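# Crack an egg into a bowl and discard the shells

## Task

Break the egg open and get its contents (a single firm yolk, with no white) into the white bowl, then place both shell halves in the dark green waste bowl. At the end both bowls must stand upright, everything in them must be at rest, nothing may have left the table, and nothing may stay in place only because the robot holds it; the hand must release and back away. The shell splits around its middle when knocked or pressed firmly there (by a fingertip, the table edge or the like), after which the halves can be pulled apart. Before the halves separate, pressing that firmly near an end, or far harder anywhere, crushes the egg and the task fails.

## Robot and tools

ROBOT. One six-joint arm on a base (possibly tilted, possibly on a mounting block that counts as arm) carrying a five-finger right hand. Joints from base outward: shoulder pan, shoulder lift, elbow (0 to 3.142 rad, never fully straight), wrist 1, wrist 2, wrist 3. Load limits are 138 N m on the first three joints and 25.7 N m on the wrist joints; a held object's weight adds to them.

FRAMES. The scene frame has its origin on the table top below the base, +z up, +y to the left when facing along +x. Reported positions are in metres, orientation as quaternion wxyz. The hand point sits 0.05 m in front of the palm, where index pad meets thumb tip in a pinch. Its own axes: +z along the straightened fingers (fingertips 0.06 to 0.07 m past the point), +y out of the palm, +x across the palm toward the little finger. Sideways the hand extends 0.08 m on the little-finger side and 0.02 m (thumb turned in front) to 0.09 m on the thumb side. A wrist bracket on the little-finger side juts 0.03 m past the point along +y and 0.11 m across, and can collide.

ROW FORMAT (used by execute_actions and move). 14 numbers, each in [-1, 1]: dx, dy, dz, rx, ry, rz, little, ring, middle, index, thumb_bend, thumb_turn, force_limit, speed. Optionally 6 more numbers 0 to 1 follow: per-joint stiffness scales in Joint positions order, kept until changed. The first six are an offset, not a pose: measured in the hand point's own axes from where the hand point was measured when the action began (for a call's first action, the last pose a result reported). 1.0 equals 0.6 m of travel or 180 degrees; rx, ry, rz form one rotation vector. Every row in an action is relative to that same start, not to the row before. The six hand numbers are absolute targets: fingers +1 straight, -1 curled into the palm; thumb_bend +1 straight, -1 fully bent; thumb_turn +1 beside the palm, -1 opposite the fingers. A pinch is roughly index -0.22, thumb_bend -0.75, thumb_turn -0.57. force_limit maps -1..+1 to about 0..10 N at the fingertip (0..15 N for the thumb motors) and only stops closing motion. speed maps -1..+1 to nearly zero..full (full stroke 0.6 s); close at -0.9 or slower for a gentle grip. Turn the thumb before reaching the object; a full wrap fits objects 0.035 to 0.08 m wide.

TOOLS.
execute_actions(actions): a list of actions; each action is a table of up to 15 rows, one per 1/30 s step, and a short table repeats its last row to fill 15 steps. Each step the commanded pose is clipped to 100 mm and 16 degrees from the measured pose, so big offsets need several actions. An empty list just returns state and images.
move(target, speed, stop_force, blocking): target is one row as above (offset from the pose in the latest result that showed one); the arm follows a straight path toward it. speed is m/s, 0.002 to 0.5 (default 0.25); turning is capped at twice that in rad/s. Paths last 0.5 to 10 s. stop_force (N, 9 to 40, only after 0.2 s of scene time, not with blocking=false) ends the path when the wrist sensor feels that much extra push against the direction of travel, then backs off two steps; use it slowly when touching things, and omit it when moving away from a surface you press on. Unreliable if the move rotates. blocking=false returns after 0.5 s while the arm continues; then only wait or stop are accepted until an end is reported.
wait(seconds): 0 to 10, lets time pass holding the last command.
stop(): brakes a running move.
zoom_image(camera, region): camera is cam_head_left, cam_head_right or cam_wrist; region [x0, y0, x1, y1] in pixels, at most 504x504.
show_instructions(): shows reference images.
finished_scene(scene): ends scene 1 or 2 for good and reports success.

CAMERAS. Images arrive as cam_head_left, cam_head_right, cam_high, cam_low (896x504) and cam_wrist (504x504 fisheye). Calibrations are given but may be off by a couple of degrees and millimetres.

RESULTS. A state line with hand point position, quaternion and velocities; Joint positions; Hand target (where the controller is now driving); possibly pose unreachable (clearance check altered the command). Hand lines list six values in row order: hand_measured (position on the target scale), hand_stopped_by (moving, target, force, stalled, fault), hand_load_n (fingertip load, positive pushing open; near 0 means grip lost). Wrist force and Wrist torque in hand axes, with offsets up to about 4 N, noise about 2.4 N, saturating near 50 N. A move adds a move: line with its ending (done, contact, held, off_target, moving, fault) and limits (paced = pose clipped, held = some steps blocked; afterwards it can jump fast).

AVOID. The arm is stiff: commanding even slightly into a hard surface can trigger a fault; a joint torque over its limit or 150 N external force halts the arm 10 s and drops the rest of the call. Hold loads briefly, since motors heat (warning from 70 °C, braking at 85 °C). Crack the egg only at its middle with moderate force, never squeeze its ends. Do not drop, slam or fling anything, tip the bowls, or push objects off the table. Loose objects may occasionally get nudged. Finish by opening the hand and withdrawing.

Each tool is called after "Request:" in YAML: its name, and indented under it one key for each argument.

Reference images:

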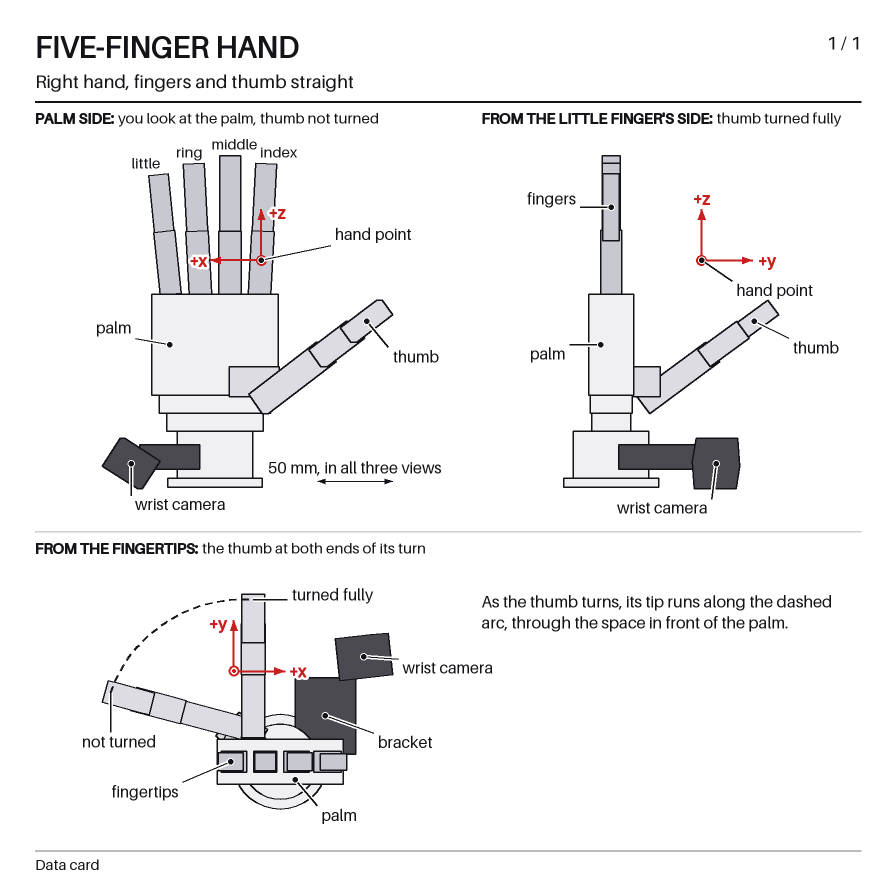

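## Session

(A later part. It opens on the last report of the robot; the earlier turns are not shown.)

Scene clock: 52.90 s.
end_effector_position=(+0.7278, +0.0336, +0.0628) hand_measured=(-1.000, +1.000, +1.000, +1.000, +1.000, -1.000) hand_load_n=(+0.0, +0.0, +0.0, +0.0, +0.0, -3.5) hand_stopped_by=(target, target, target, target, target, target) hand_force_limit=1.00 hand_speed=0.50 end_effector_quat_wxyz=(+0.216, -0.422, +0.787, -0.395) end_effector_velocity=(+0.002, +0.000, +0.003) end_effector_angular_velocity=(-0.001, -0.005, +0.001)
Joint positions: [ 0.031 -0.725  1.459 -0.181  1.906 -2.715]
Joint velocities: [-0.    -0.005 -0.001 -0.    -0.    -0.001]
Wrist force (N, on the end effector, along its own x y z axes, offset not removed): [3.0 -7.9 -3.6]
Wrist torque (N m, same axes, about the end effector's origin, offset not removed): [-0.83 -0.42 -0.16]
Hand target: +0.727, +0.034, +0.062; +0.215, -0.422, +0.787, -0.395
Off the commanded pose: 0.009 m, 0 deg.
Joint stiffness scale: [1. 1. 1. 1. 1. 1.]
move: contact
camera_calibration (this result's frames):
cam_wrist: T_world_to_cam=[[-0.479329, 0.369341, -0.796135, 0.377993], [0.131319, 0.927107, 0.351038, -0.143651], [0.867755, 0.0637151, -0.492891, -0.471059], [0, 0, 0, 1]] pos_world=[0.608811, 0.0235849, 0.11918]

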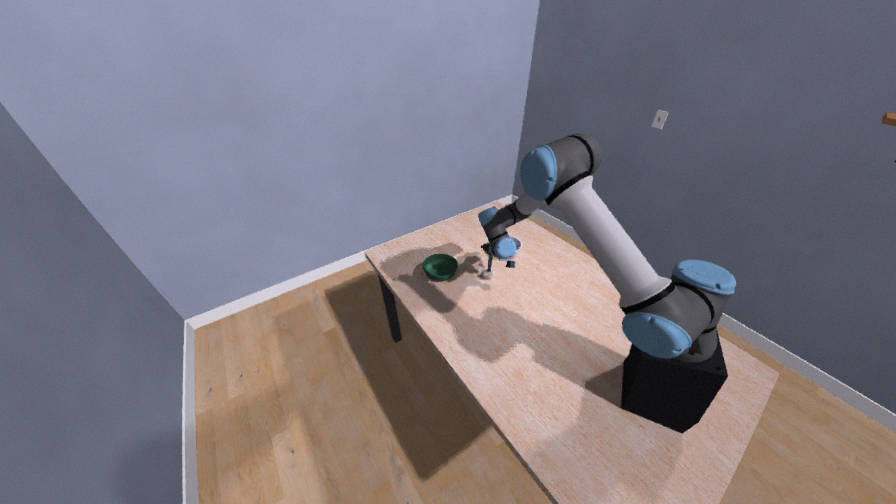

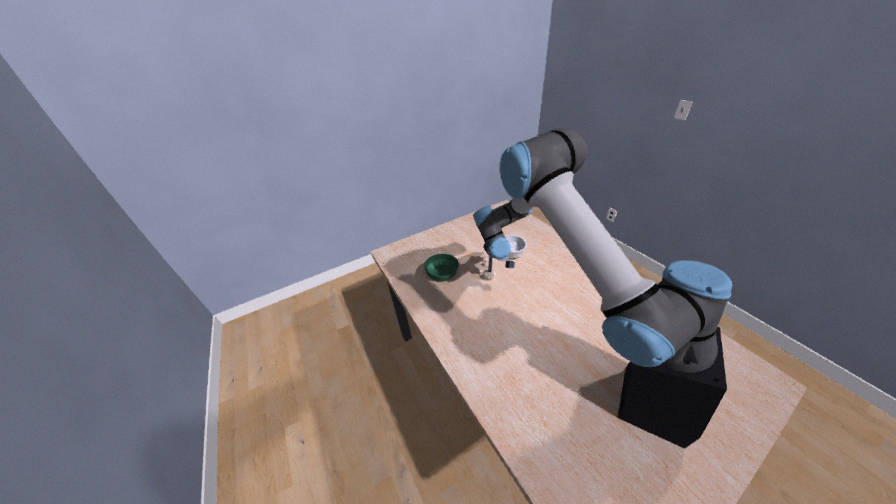

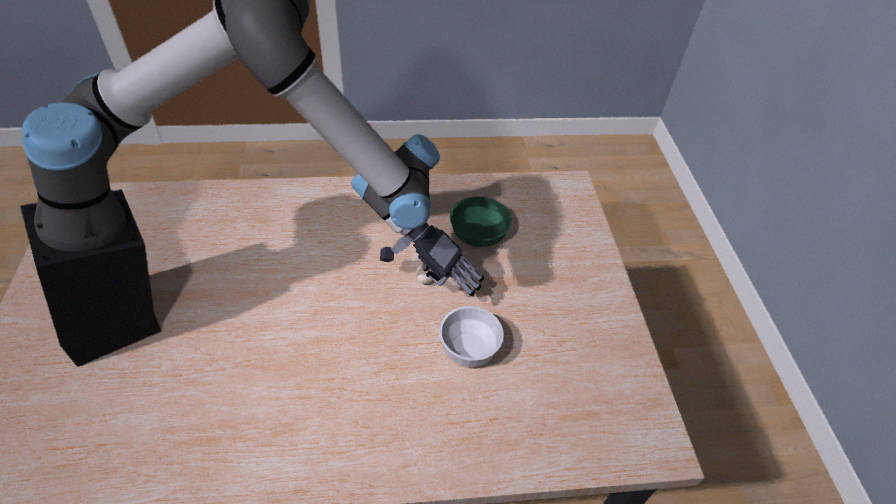

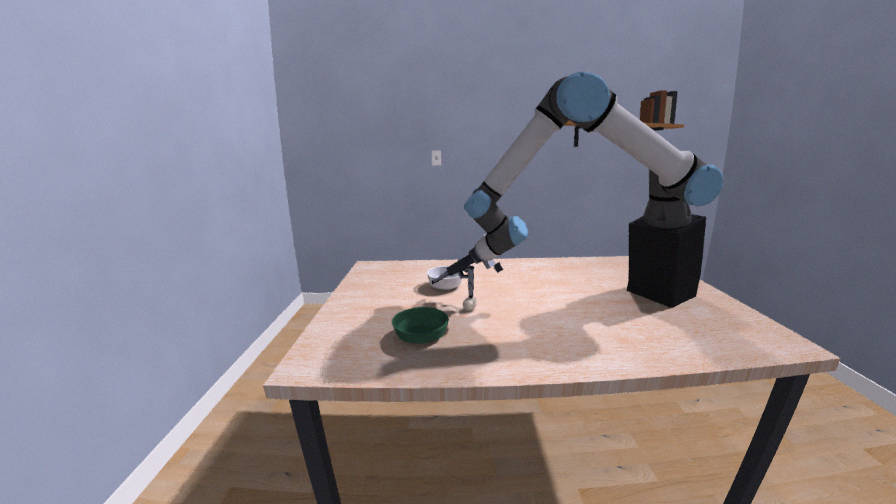

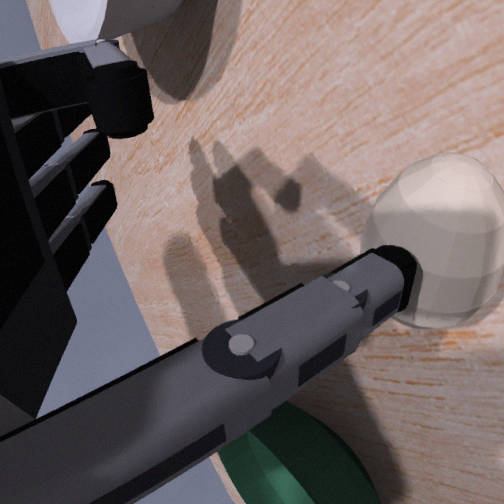

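Request:
move:
  target: [0.013,0.052,0.015,0,0,0,-1,1,1,1,1,-1,1,0.5]
  speed: 0.012
  stop_force: 30

Scene clock: 55.67 s.
end_effector_position=(+0.7358, +0.0286, +0.0652) hand_measured=(-1.000, +1.000, +1.000, +1.000, +1.000, -1.000) hand_load_n=(+0.0, +0.0, +0.0, +0.0, -0.5, -6.0) hand_stopped_by=(target, target, target, target, target, target) hand_force_limit=1.00 hand_speed=0.50 end_effector_quat_wxyz=(+0.230, -0.412, +0.781, -0.408) end_effector_velocity=(-0.001, -0.000, +0.002) end_effector_angular_velocity=(-0.001, +0.003, -0.002)
Joint positions: [ 0.027 -0.725  1.469 -0.234  1.916 -2.714]
Joint velocities: [-0.    -0.004  0.     0.007  0.002 -0.   ]
Wrist force (N, on the end effector, along its own x y z axes, offset not removed): [2.9 -12.0 -6.6]
Wrist torque (N m, same axes, about the end effector's origin, offset not removed): [-0.91 -0.13 -0.37]
Hand target: +0.735, +0.030, +0.063; +0.229, -0.414, +0.782, -0.407
Off the commanded pose: 0.040 m, 3 deg.
Joint stiffness scale: [1. 1. 1. 1. 1. 1.]
move: contact
camera_calibration (this result's frames):
cam_wrist: T_world_to_cam=[[-0.442527, 0.364919, -0.819148, 0.360144], [0.121568, 0.929438, 0.348377, -0.13362], [0.888477, 0.0545837, -0.455664, -0.493938], [0, 0, 0, 1]] pos_world=[0.61447, 0.0197291, 0.116492]

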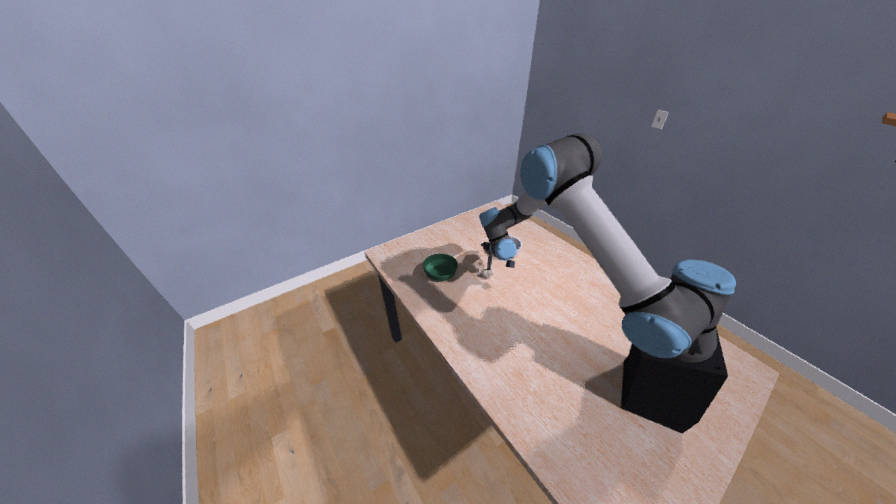

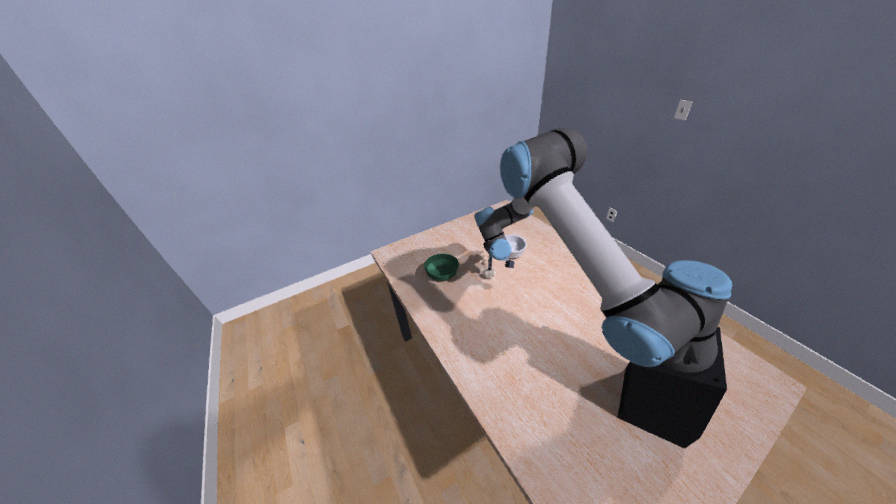

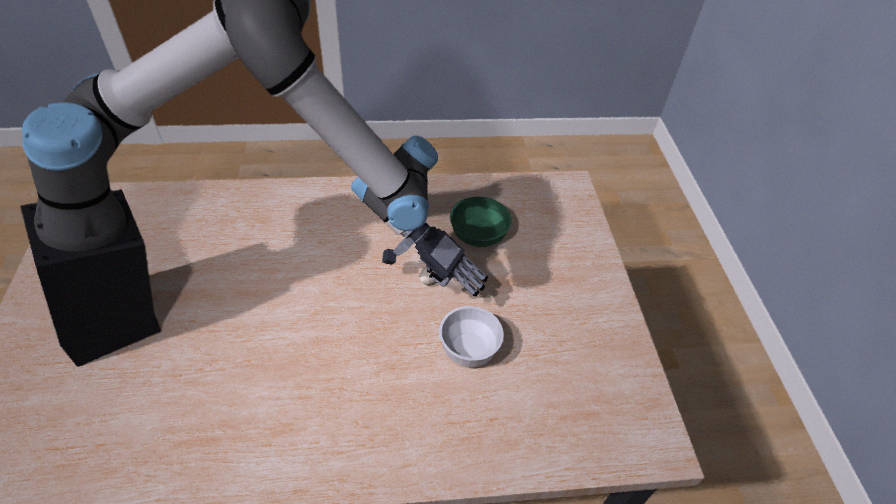

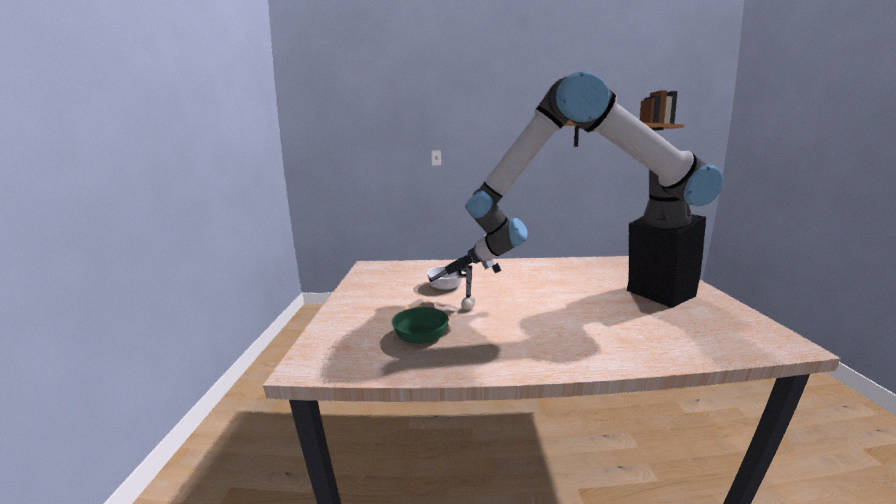

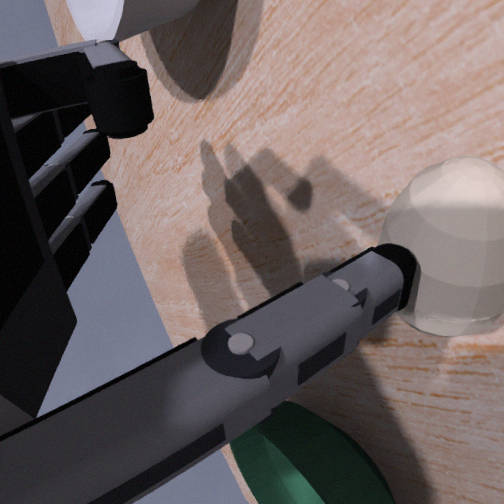

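Request:
execute_actions:
  actions:
    - [[0,-0.004,-0.003,0,0,0,-1,1,1,1,1,-1,1,0.5],[0,-0.009,-0.007,0,0,0,-1,1,1,1,1,-1,1,0.5]]
    - [[0,0.01,-0.006,-0.014,0.0056,-0.007,-1,1,1,1,1,-1,1,0.5]]
    - [[0,0,0,0,0,0,-1,1,1,1,1,-1,1,0.5]]

Request:
zoom_image:
  camera: "cam_low"
  region: [430,260,510,325]

Request:
zoom_image:
  camera: "cam_head_left"
  region: [450,240,520,295]

Scene clock: 59.87 s.
end_effector_position=(+0.7316, +0.0317, +0.0696) hand_measured=(-1.000, +1.000, +1.000, +1.000, +1.000, -1.000) hand_load_n=(+0.0, +0.0, +0.0, +0.0, +0.0, +0.0) hand_stopped_by=(target, target, target, target, target, target) hand_force_limit=1.00 hand_speed=0.50 end_effector_quat_wxyz=(+0.211, -0.421, +0.787, -0.398) end_effector_velocity=(+0.001, +0.000, +0.001) end_effector_angular_velocity=(-0.001, -0.003, +0.001)
Joint positions: [ 0.031 -0.73   1.444 -0.158  1.917 -2.716]
Joint velocities: [-0.    -0.    -0.    -0.002 -0.    -0.001]
Wrist force (N, on the end effector, along its own x y z axes, offset not removed): [-0.2 -2.9 1.7]
Wrist torque (N m, same axes, about the end effector's origin, offset not removed): [-0.64 -0.11 -0.13]
Hand target: +0.732, +0.032, +0.070; +0.212, -0.421, +0.787, -0.398
Off the commanded pose: 0.000 m, 0 deg.
Joint stiffness scale: [1. 1. 1. 1. 1. 1.]
camera_calibration (this result's frames):
cam_wrist: T_world_to_cam=[[-0.479021, 0.36687, -0.797462, 0.385884], [0.139102, 0.92872, 0.343699, -0.149965], [0.866712, 0.0537104, -0.495909, -0.46957], [0, 0, 0, 1]] pos_world=[0.612689, 0.0229271, 0.126406]

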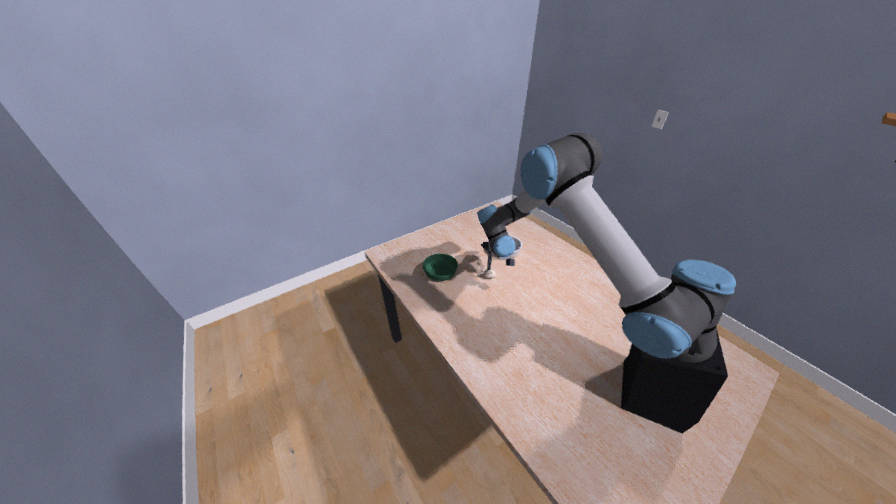

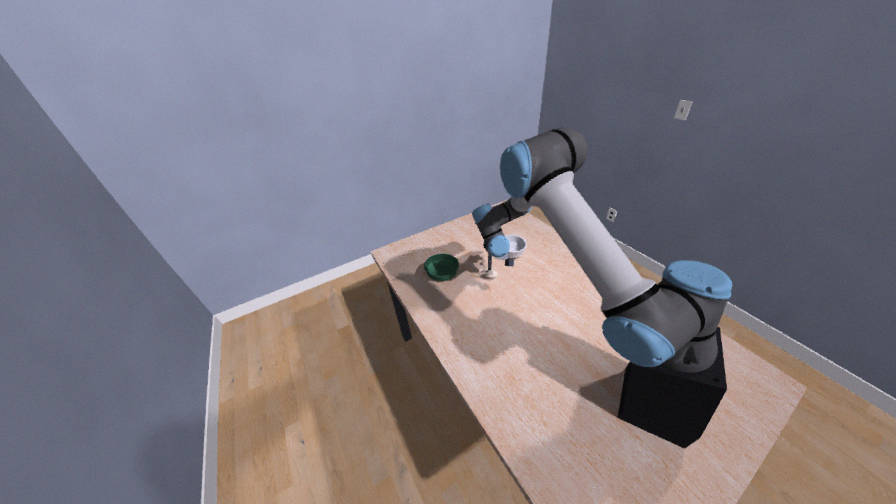

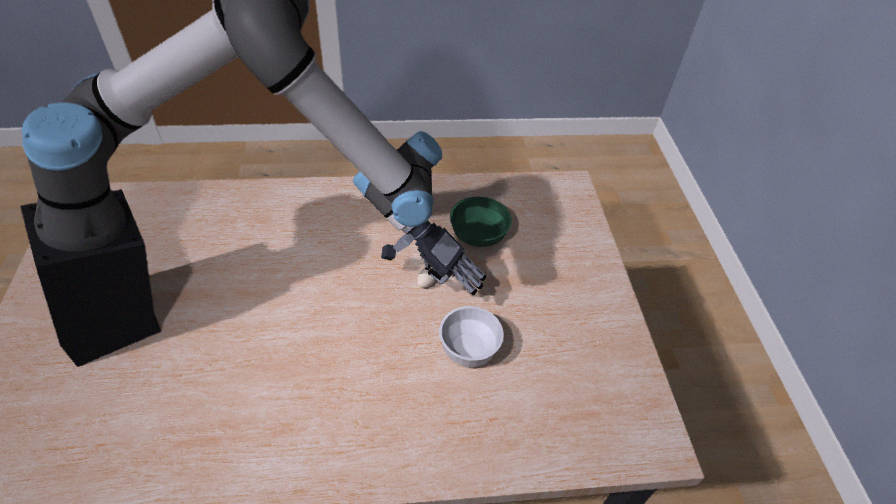

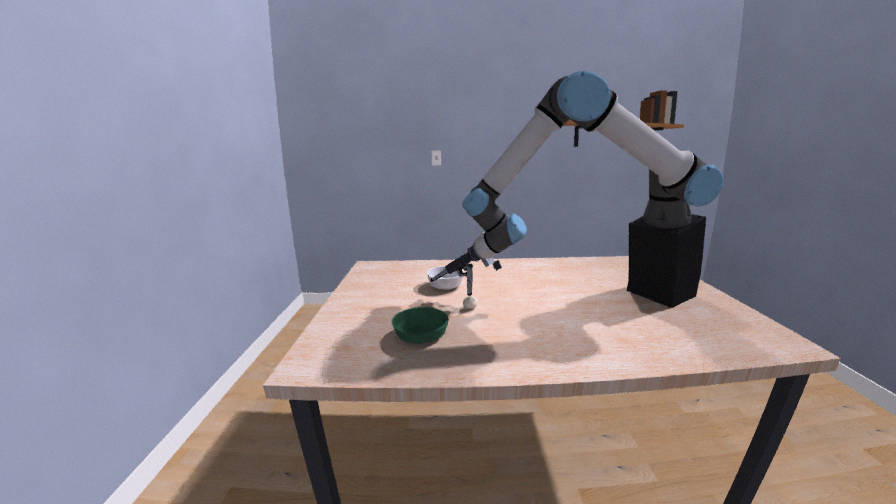

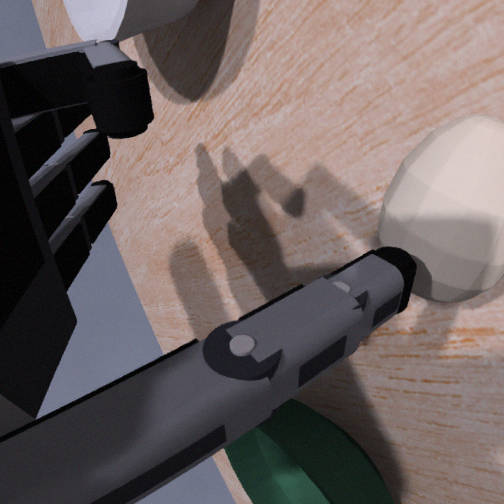

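Region (430, 260, 510, 325) of cam_low's 896x504 image, scaled by 6.300, with more detail than that image has; it fills the top 410 rows of this view, and the rest is white.

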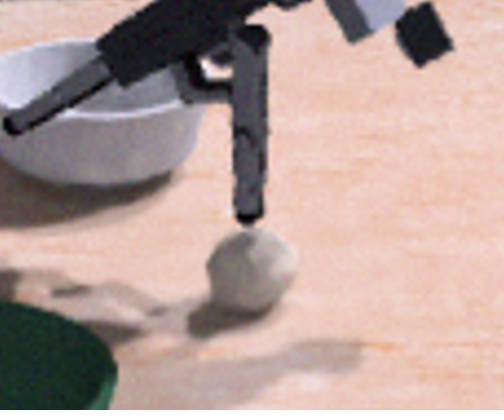

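Region (450, 240, 520, 295) of cam_head_left's 896x504 image, scaled by 7.200, with more detail than that image has; it fills the top 396 rows of this view, and the rest is white.

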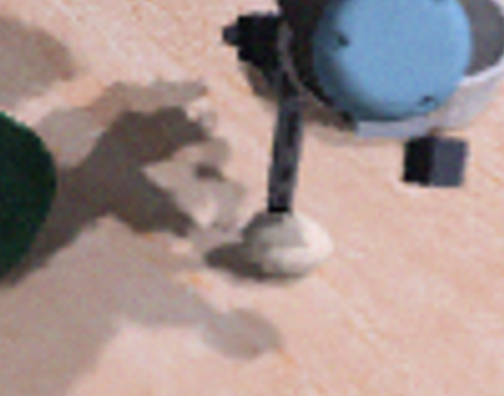

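Request:
execute_actions:
  actions:
    - [[0.012,0.002,-0.002,0,0,0,-1,1,1,1,1,-1,1,0.5]]

Request:
zoom_image:
  camera: "cam_low"
  region: [430,260,510,325]

Request:
zoom_image:
  camera: "cam_head_left"
  region: [450,240,520,295]

Scene clock: 60.47 s.
end_effector_position=(+0.7271, +0.0278, +0.0689) hand_measured=(-1.000, +1.000, +1.000, +1.000, +1.000, -1.000) hand_load_n=(+0.0, +0.0, +0.0, +0.0, +0.0, +0.0) hand_stopped_by=(target, target, target, target, target, target) hand_force_limit=1.00 hand_speed=0.50 end_effector_quat_wxyz=(+0.212, -0.421, +0.787, -0.398) end_effector_velocity=(-0.000, +0.001, +0.001) end_effector_angular_velocity=(+0.001, -0.004, +0.004)
Joint positions: [ 0.024 -0.736  1.463 -0.173  1.91  -2.72 ]
Joint velocities: [-0.    -0.004  0.007 -0.008 -0.004 -0.002]
Wrist force (N, on the end effector, along its own x y z axes, offset not removed): [0.1 -0.3 -0.8]
Wrist torque (N m, same axes, about the end effector's origin, offset not removed): [-0.09 -0.15 -0.08]
Hand target: +0.726, +0.027, +0.069; +0.211, -0.421, +0.787, -0.398
Off the commanded pose: 0.002 m, 0 deg.
Joint stiffness scale: [1. 1. 1. 1. 1. 1.]
camera_calibration (this result's frames):
cam_wrist: T_world_to_cam=[[-0.478916, 0.366598, -0.79765, 0.38458], [0.138629, 0.928811, 0.343645, -0.14518], [0.866846, 0.0539997, -0.495644, -0.465949], [0, 0, 0, 1]] pos_world=[0.608213, 0.0190192, 0.125706]

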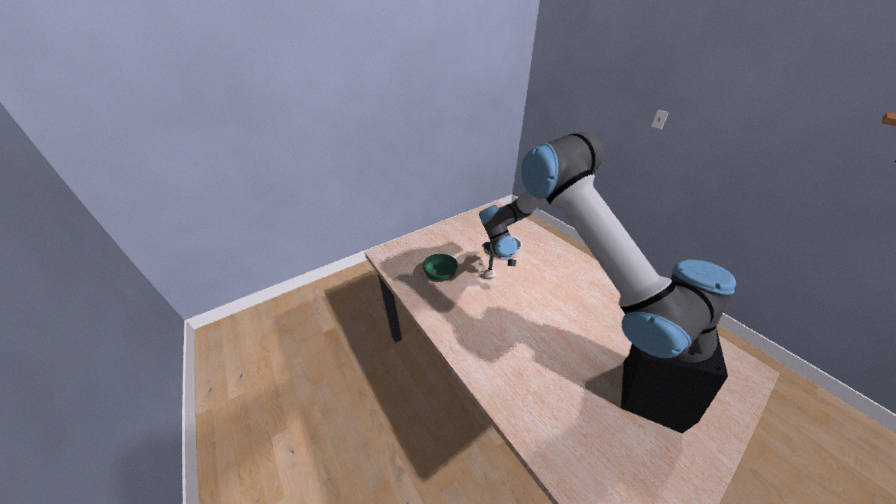

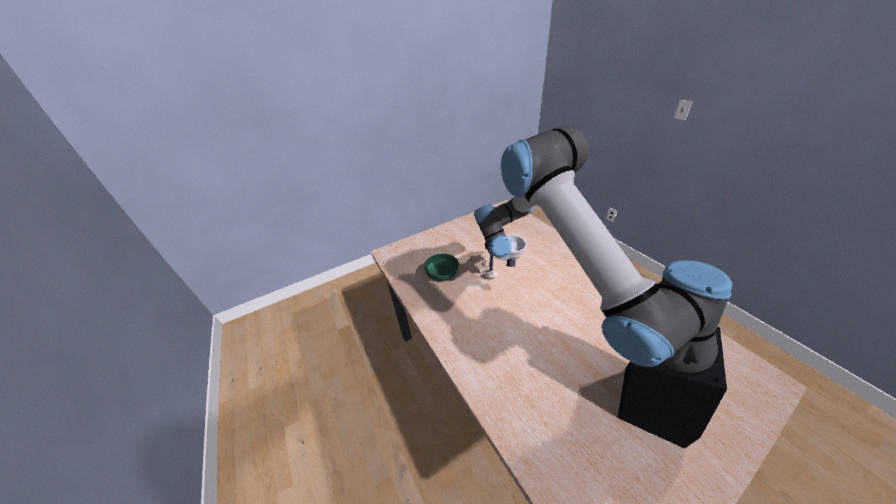

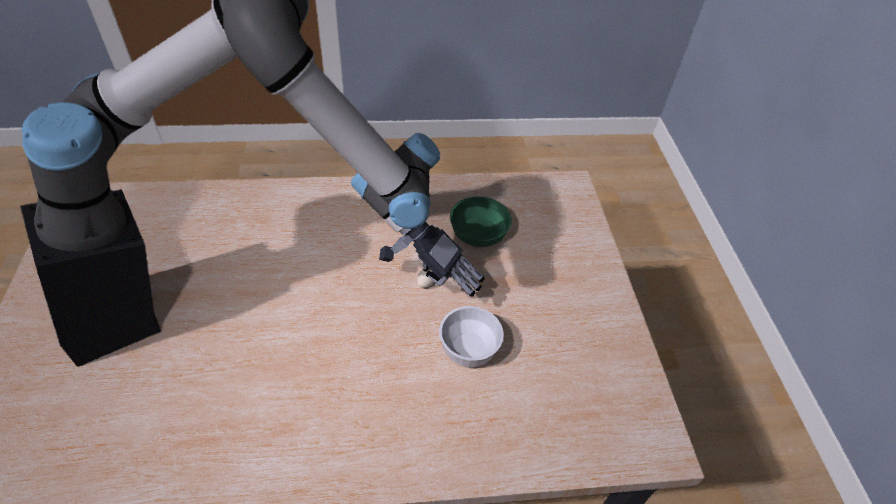

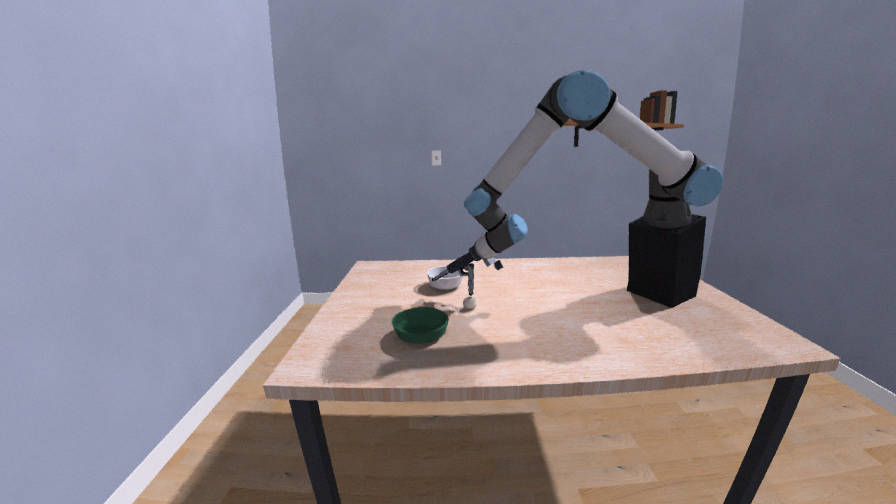

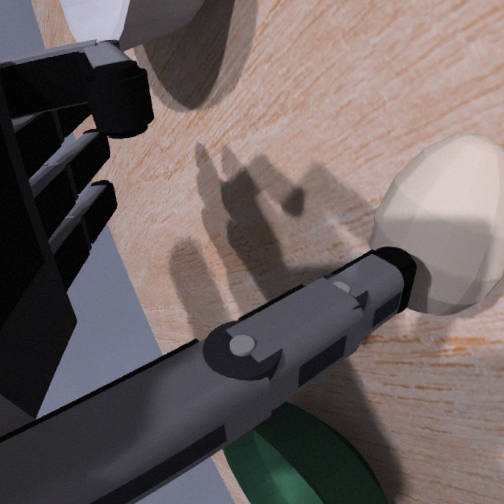

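Region (430, 260, 510, 325) of cam_low's 896x504 image, scaled by 6.300, with more detail than that image has; it fills the top 410 rows of this view, and the rest is white.

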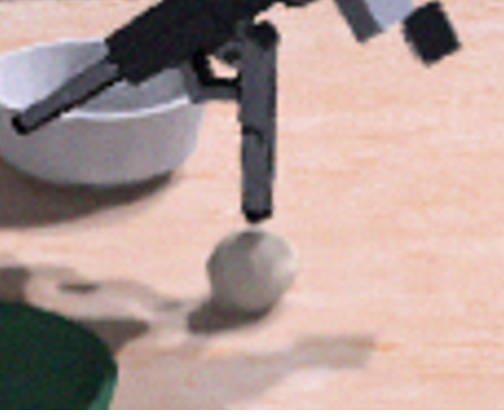

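Region (450, 240, 520, 295) of cam_head_left's 896x504 image, scaled by 7.200, with more detail than that image has; it fills the top 396 rows of this view, and the rest is white.

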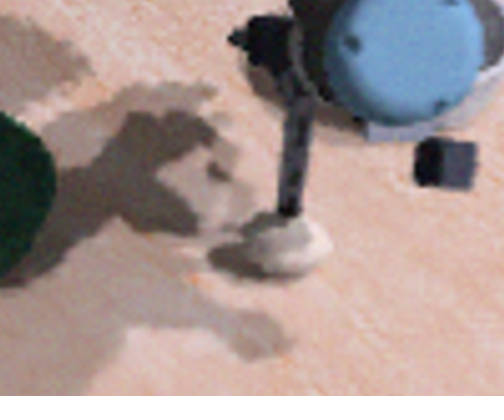

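Request:
move:
  target: [0,0.02,0.0154,0,0,0,-1,1,1,1,1,-1,1,0.5]
  speed: 0.007
  stop_force: 9

Request:
zoom_image:
  camera: "cam_low"
  region: [430,260,510,325]

Request:
zoom_image:
  camera: "cam_head_left"
  region: [450,240,520,295]

Scene clock: 62.57 s.
end_effector_position=(+0.7295, +0.0267, +0.0628) hand_measured=(-1.000, +1.000, +1.000, +1.000, +1.000, -1.000) hand_load_n=(+0.0, +0.0, +0.0, +0.0, +0.0, -0.5) hand_stopped_by=(target, target, target, target, target, target) hand_force_limit=1.00 hand_speed=0.50 end_effector_quat_wxyz=(+0.214, -0.419, +0.786, -0.400) end_effector_velocity=(+0.001, +0.000, +0.002) end_effector_angular_velocity=(-0.002, -0.003, +0.002)
Joint positions: [ 0.024 -0.722  1.456 -0.186  1.911 -2.719]
Joint velocities: [-0.    -0.004  0.001 -0.001  0.    -0.002]
Wrist force (N, on the end effector, along its own x y z axes, offset not removed): [0.8 -8.1 -5.4]
Wrist torque (N m, same axes, about the end effector's origin, offset not removed): [-0.79 -0.12 -0.17]
Hand target: +0.729, +0.027, +0.063; +0.213, -0.420, +0.787, -0.399
Off the commanded pose: 0.009 m, 0 deg.
Joint stiffness scale: [1. 1. 1. 1. 1. 1.]
move: contact
camera_calibration (this result's frames):
cam_wrist: T_world_to_cam=[[-0.473702, 0.366358, -0.800867, 0.3777], [0.13693, 0.928948, 0.343956, -0.141173], [0.869975, 0.0532702, -0.49021, -0.473604], [0, 0, 0, 1]] pos_world=[0.610272, 0.0179975, 0.118879]

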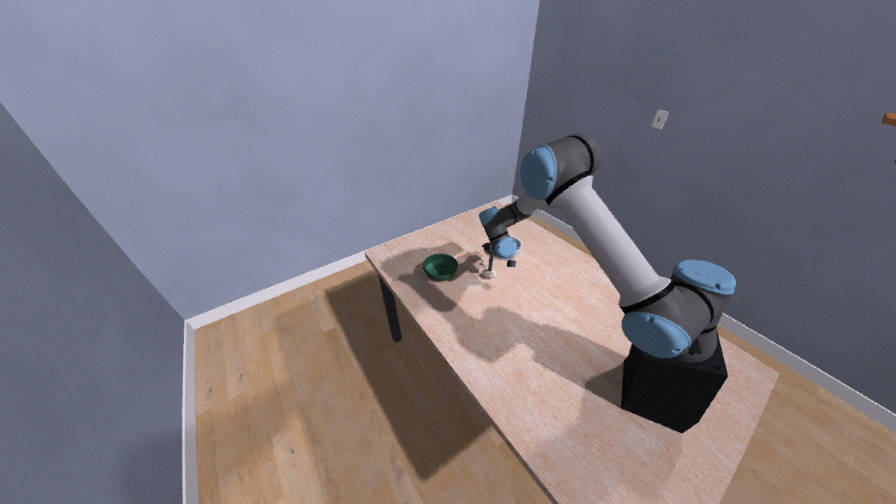

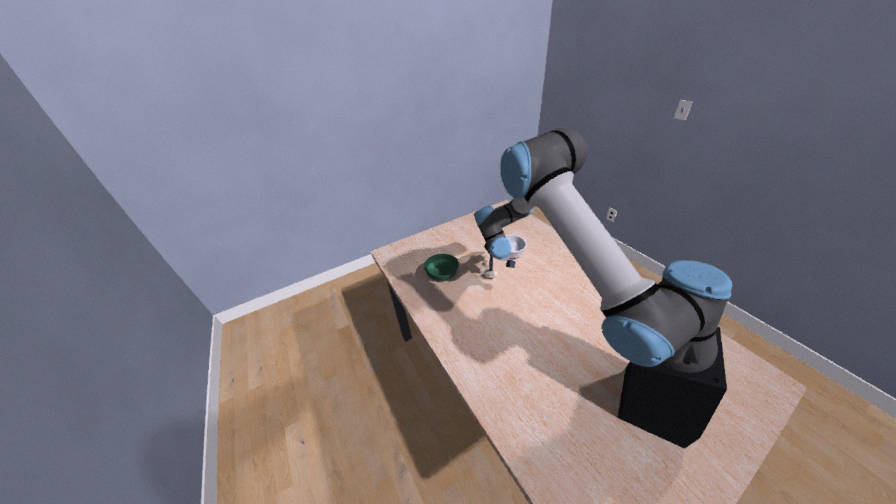

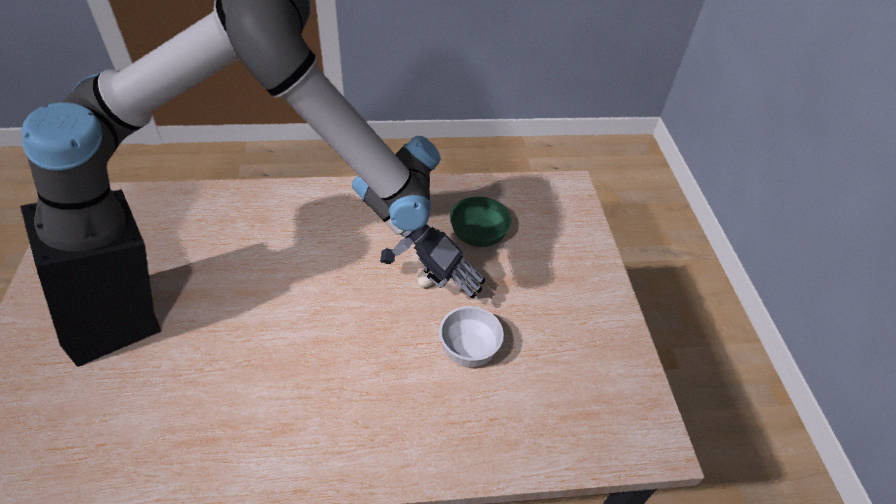

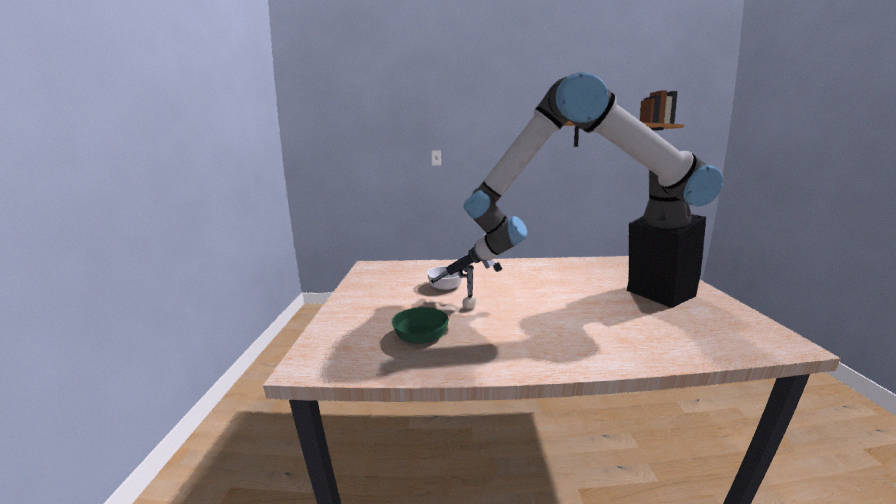

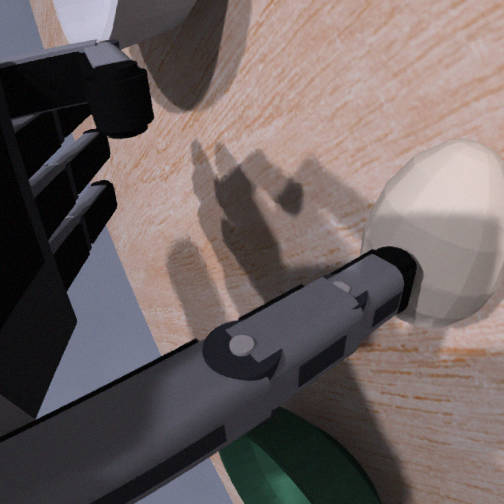

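Region (430, 260, 510, 325) of cam_low's 896x504 image, scaled by 6.300, with more detail than that image has; it fills the top 410 rows of this view, and the rest is white.

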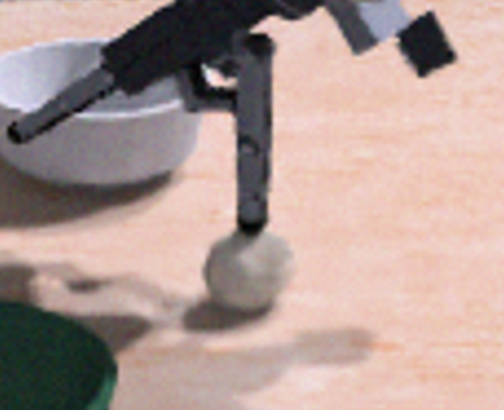

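Region (450, 240, 520, 295) of cam_head_left's 896x504 image, scaled by 7.200, with more detail than that image has; it fills the top 396 rows of this view, and the rest is white.

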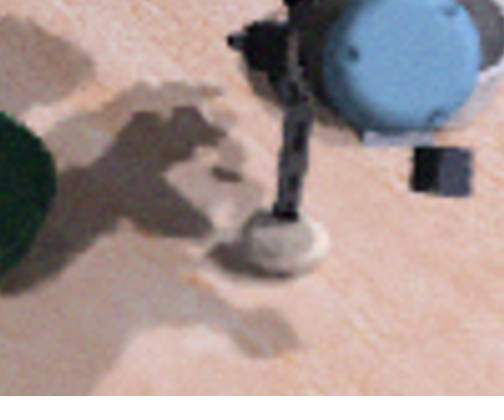

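Request:
move:
  target: [0.0096,0.055,0.0025,-0.016,0.0064,-0.008,-1,1,1,1,1,-1,1,0.5]
  speed: 0.02

Scene clock: 64.57 s.
end_effector_position=(+0.7275, +0.0315, +0.0595) hand_measured=(-1.000, +1.000, +1.000, +1.000, +1.000, -1.000) hand_load_n=(+0.0, +0.0, +0.0, +0.0, +1.0, -3.5) hand_stopped_by=(target, target, target, target, target, target) hand_force_limit=1.00 hand_speed=0.50 end_effector_quat_wxyz=(+0.206, -0.423, +0.788, -0.397) end_effector_velocity=(-0.000, +0.004, +0.000) end_effector_angular_velocity=(+0.001, +0.005, +0.003)
Joint positions: [ 0.033 -0.713  1.44  -0.159  1.92  -2.718]
Joint velocities: [ 0.005  0.    -0.004  0.009  0.001  0.001]
Wrist force (N, on the end effector, along its own x y z axes, offset not removed): [0.7 -34.5 -29.6]
Wrist torque (N m, same axes, about the end effector's origin, offset not removed): [-2.90 0.11 -0.38]
Hand target: +0.711, +0.032, +0.036; +0.190, -0.431, +0.793, -0.387
Off the commanded pose: 0.029 m, 2 deg.
Joint stiffness scale: [1. 1. 1. 1. 1. 1.]
move: off_target
camera_calibration (this result's frames):
cam_wrist: T_world_to_cam=[[-0.489032, 0.365137, -0.792164, 0.382963], [0.144096, 0.929508, 0.339488, -0.149189], [0.860282, 0.0518725, -0.507173, -0.465615], [0, 0, 0, 1]] pos_world=[0.609339, 0.0229907, 0.117869]

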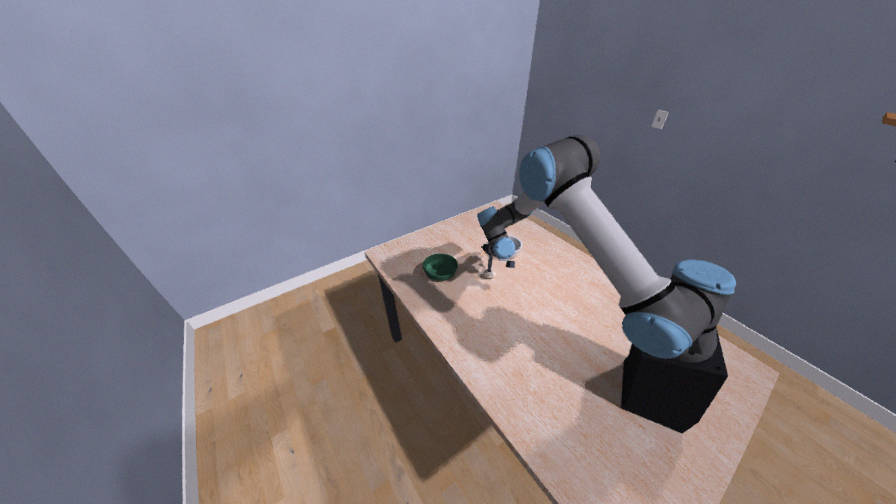

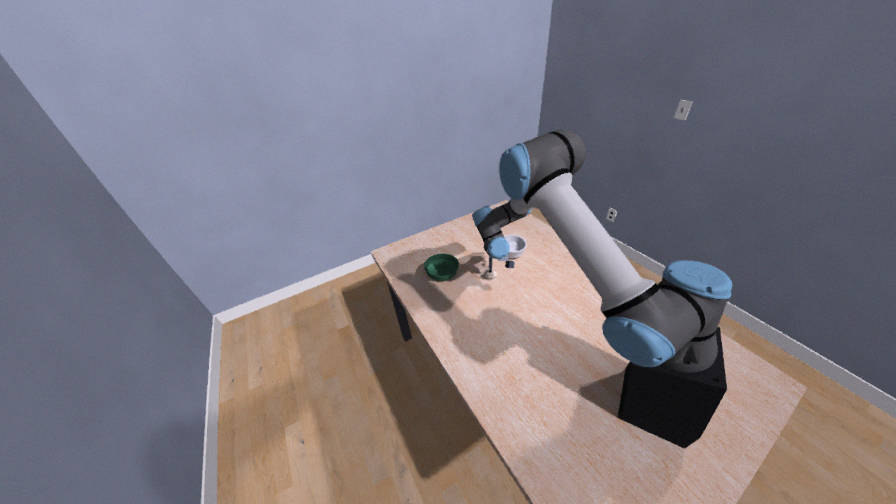

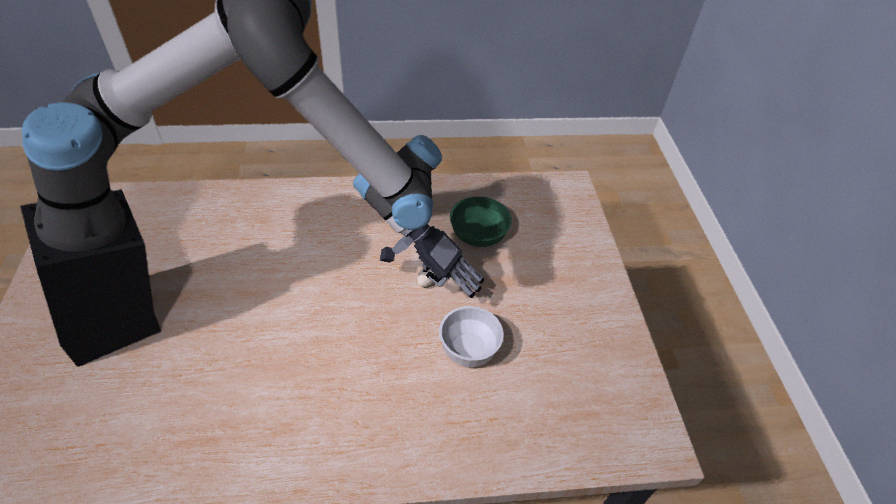

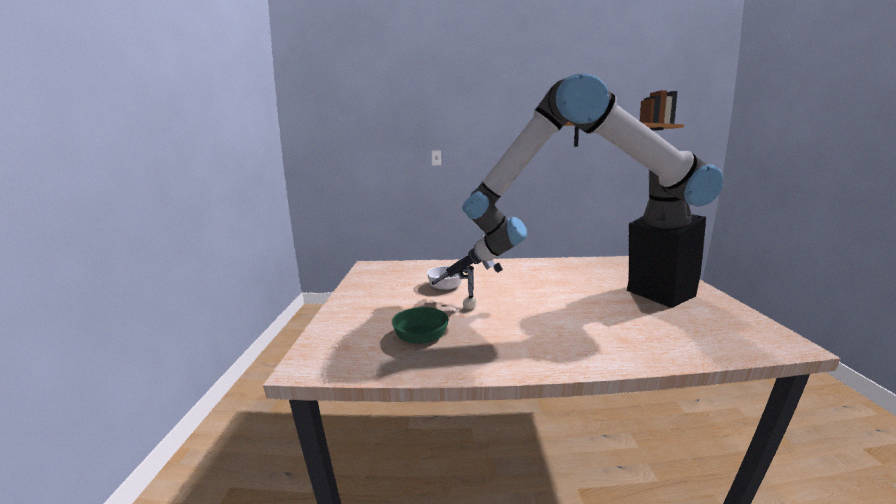

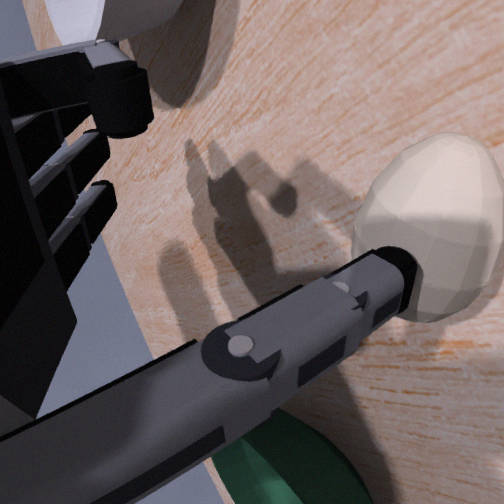

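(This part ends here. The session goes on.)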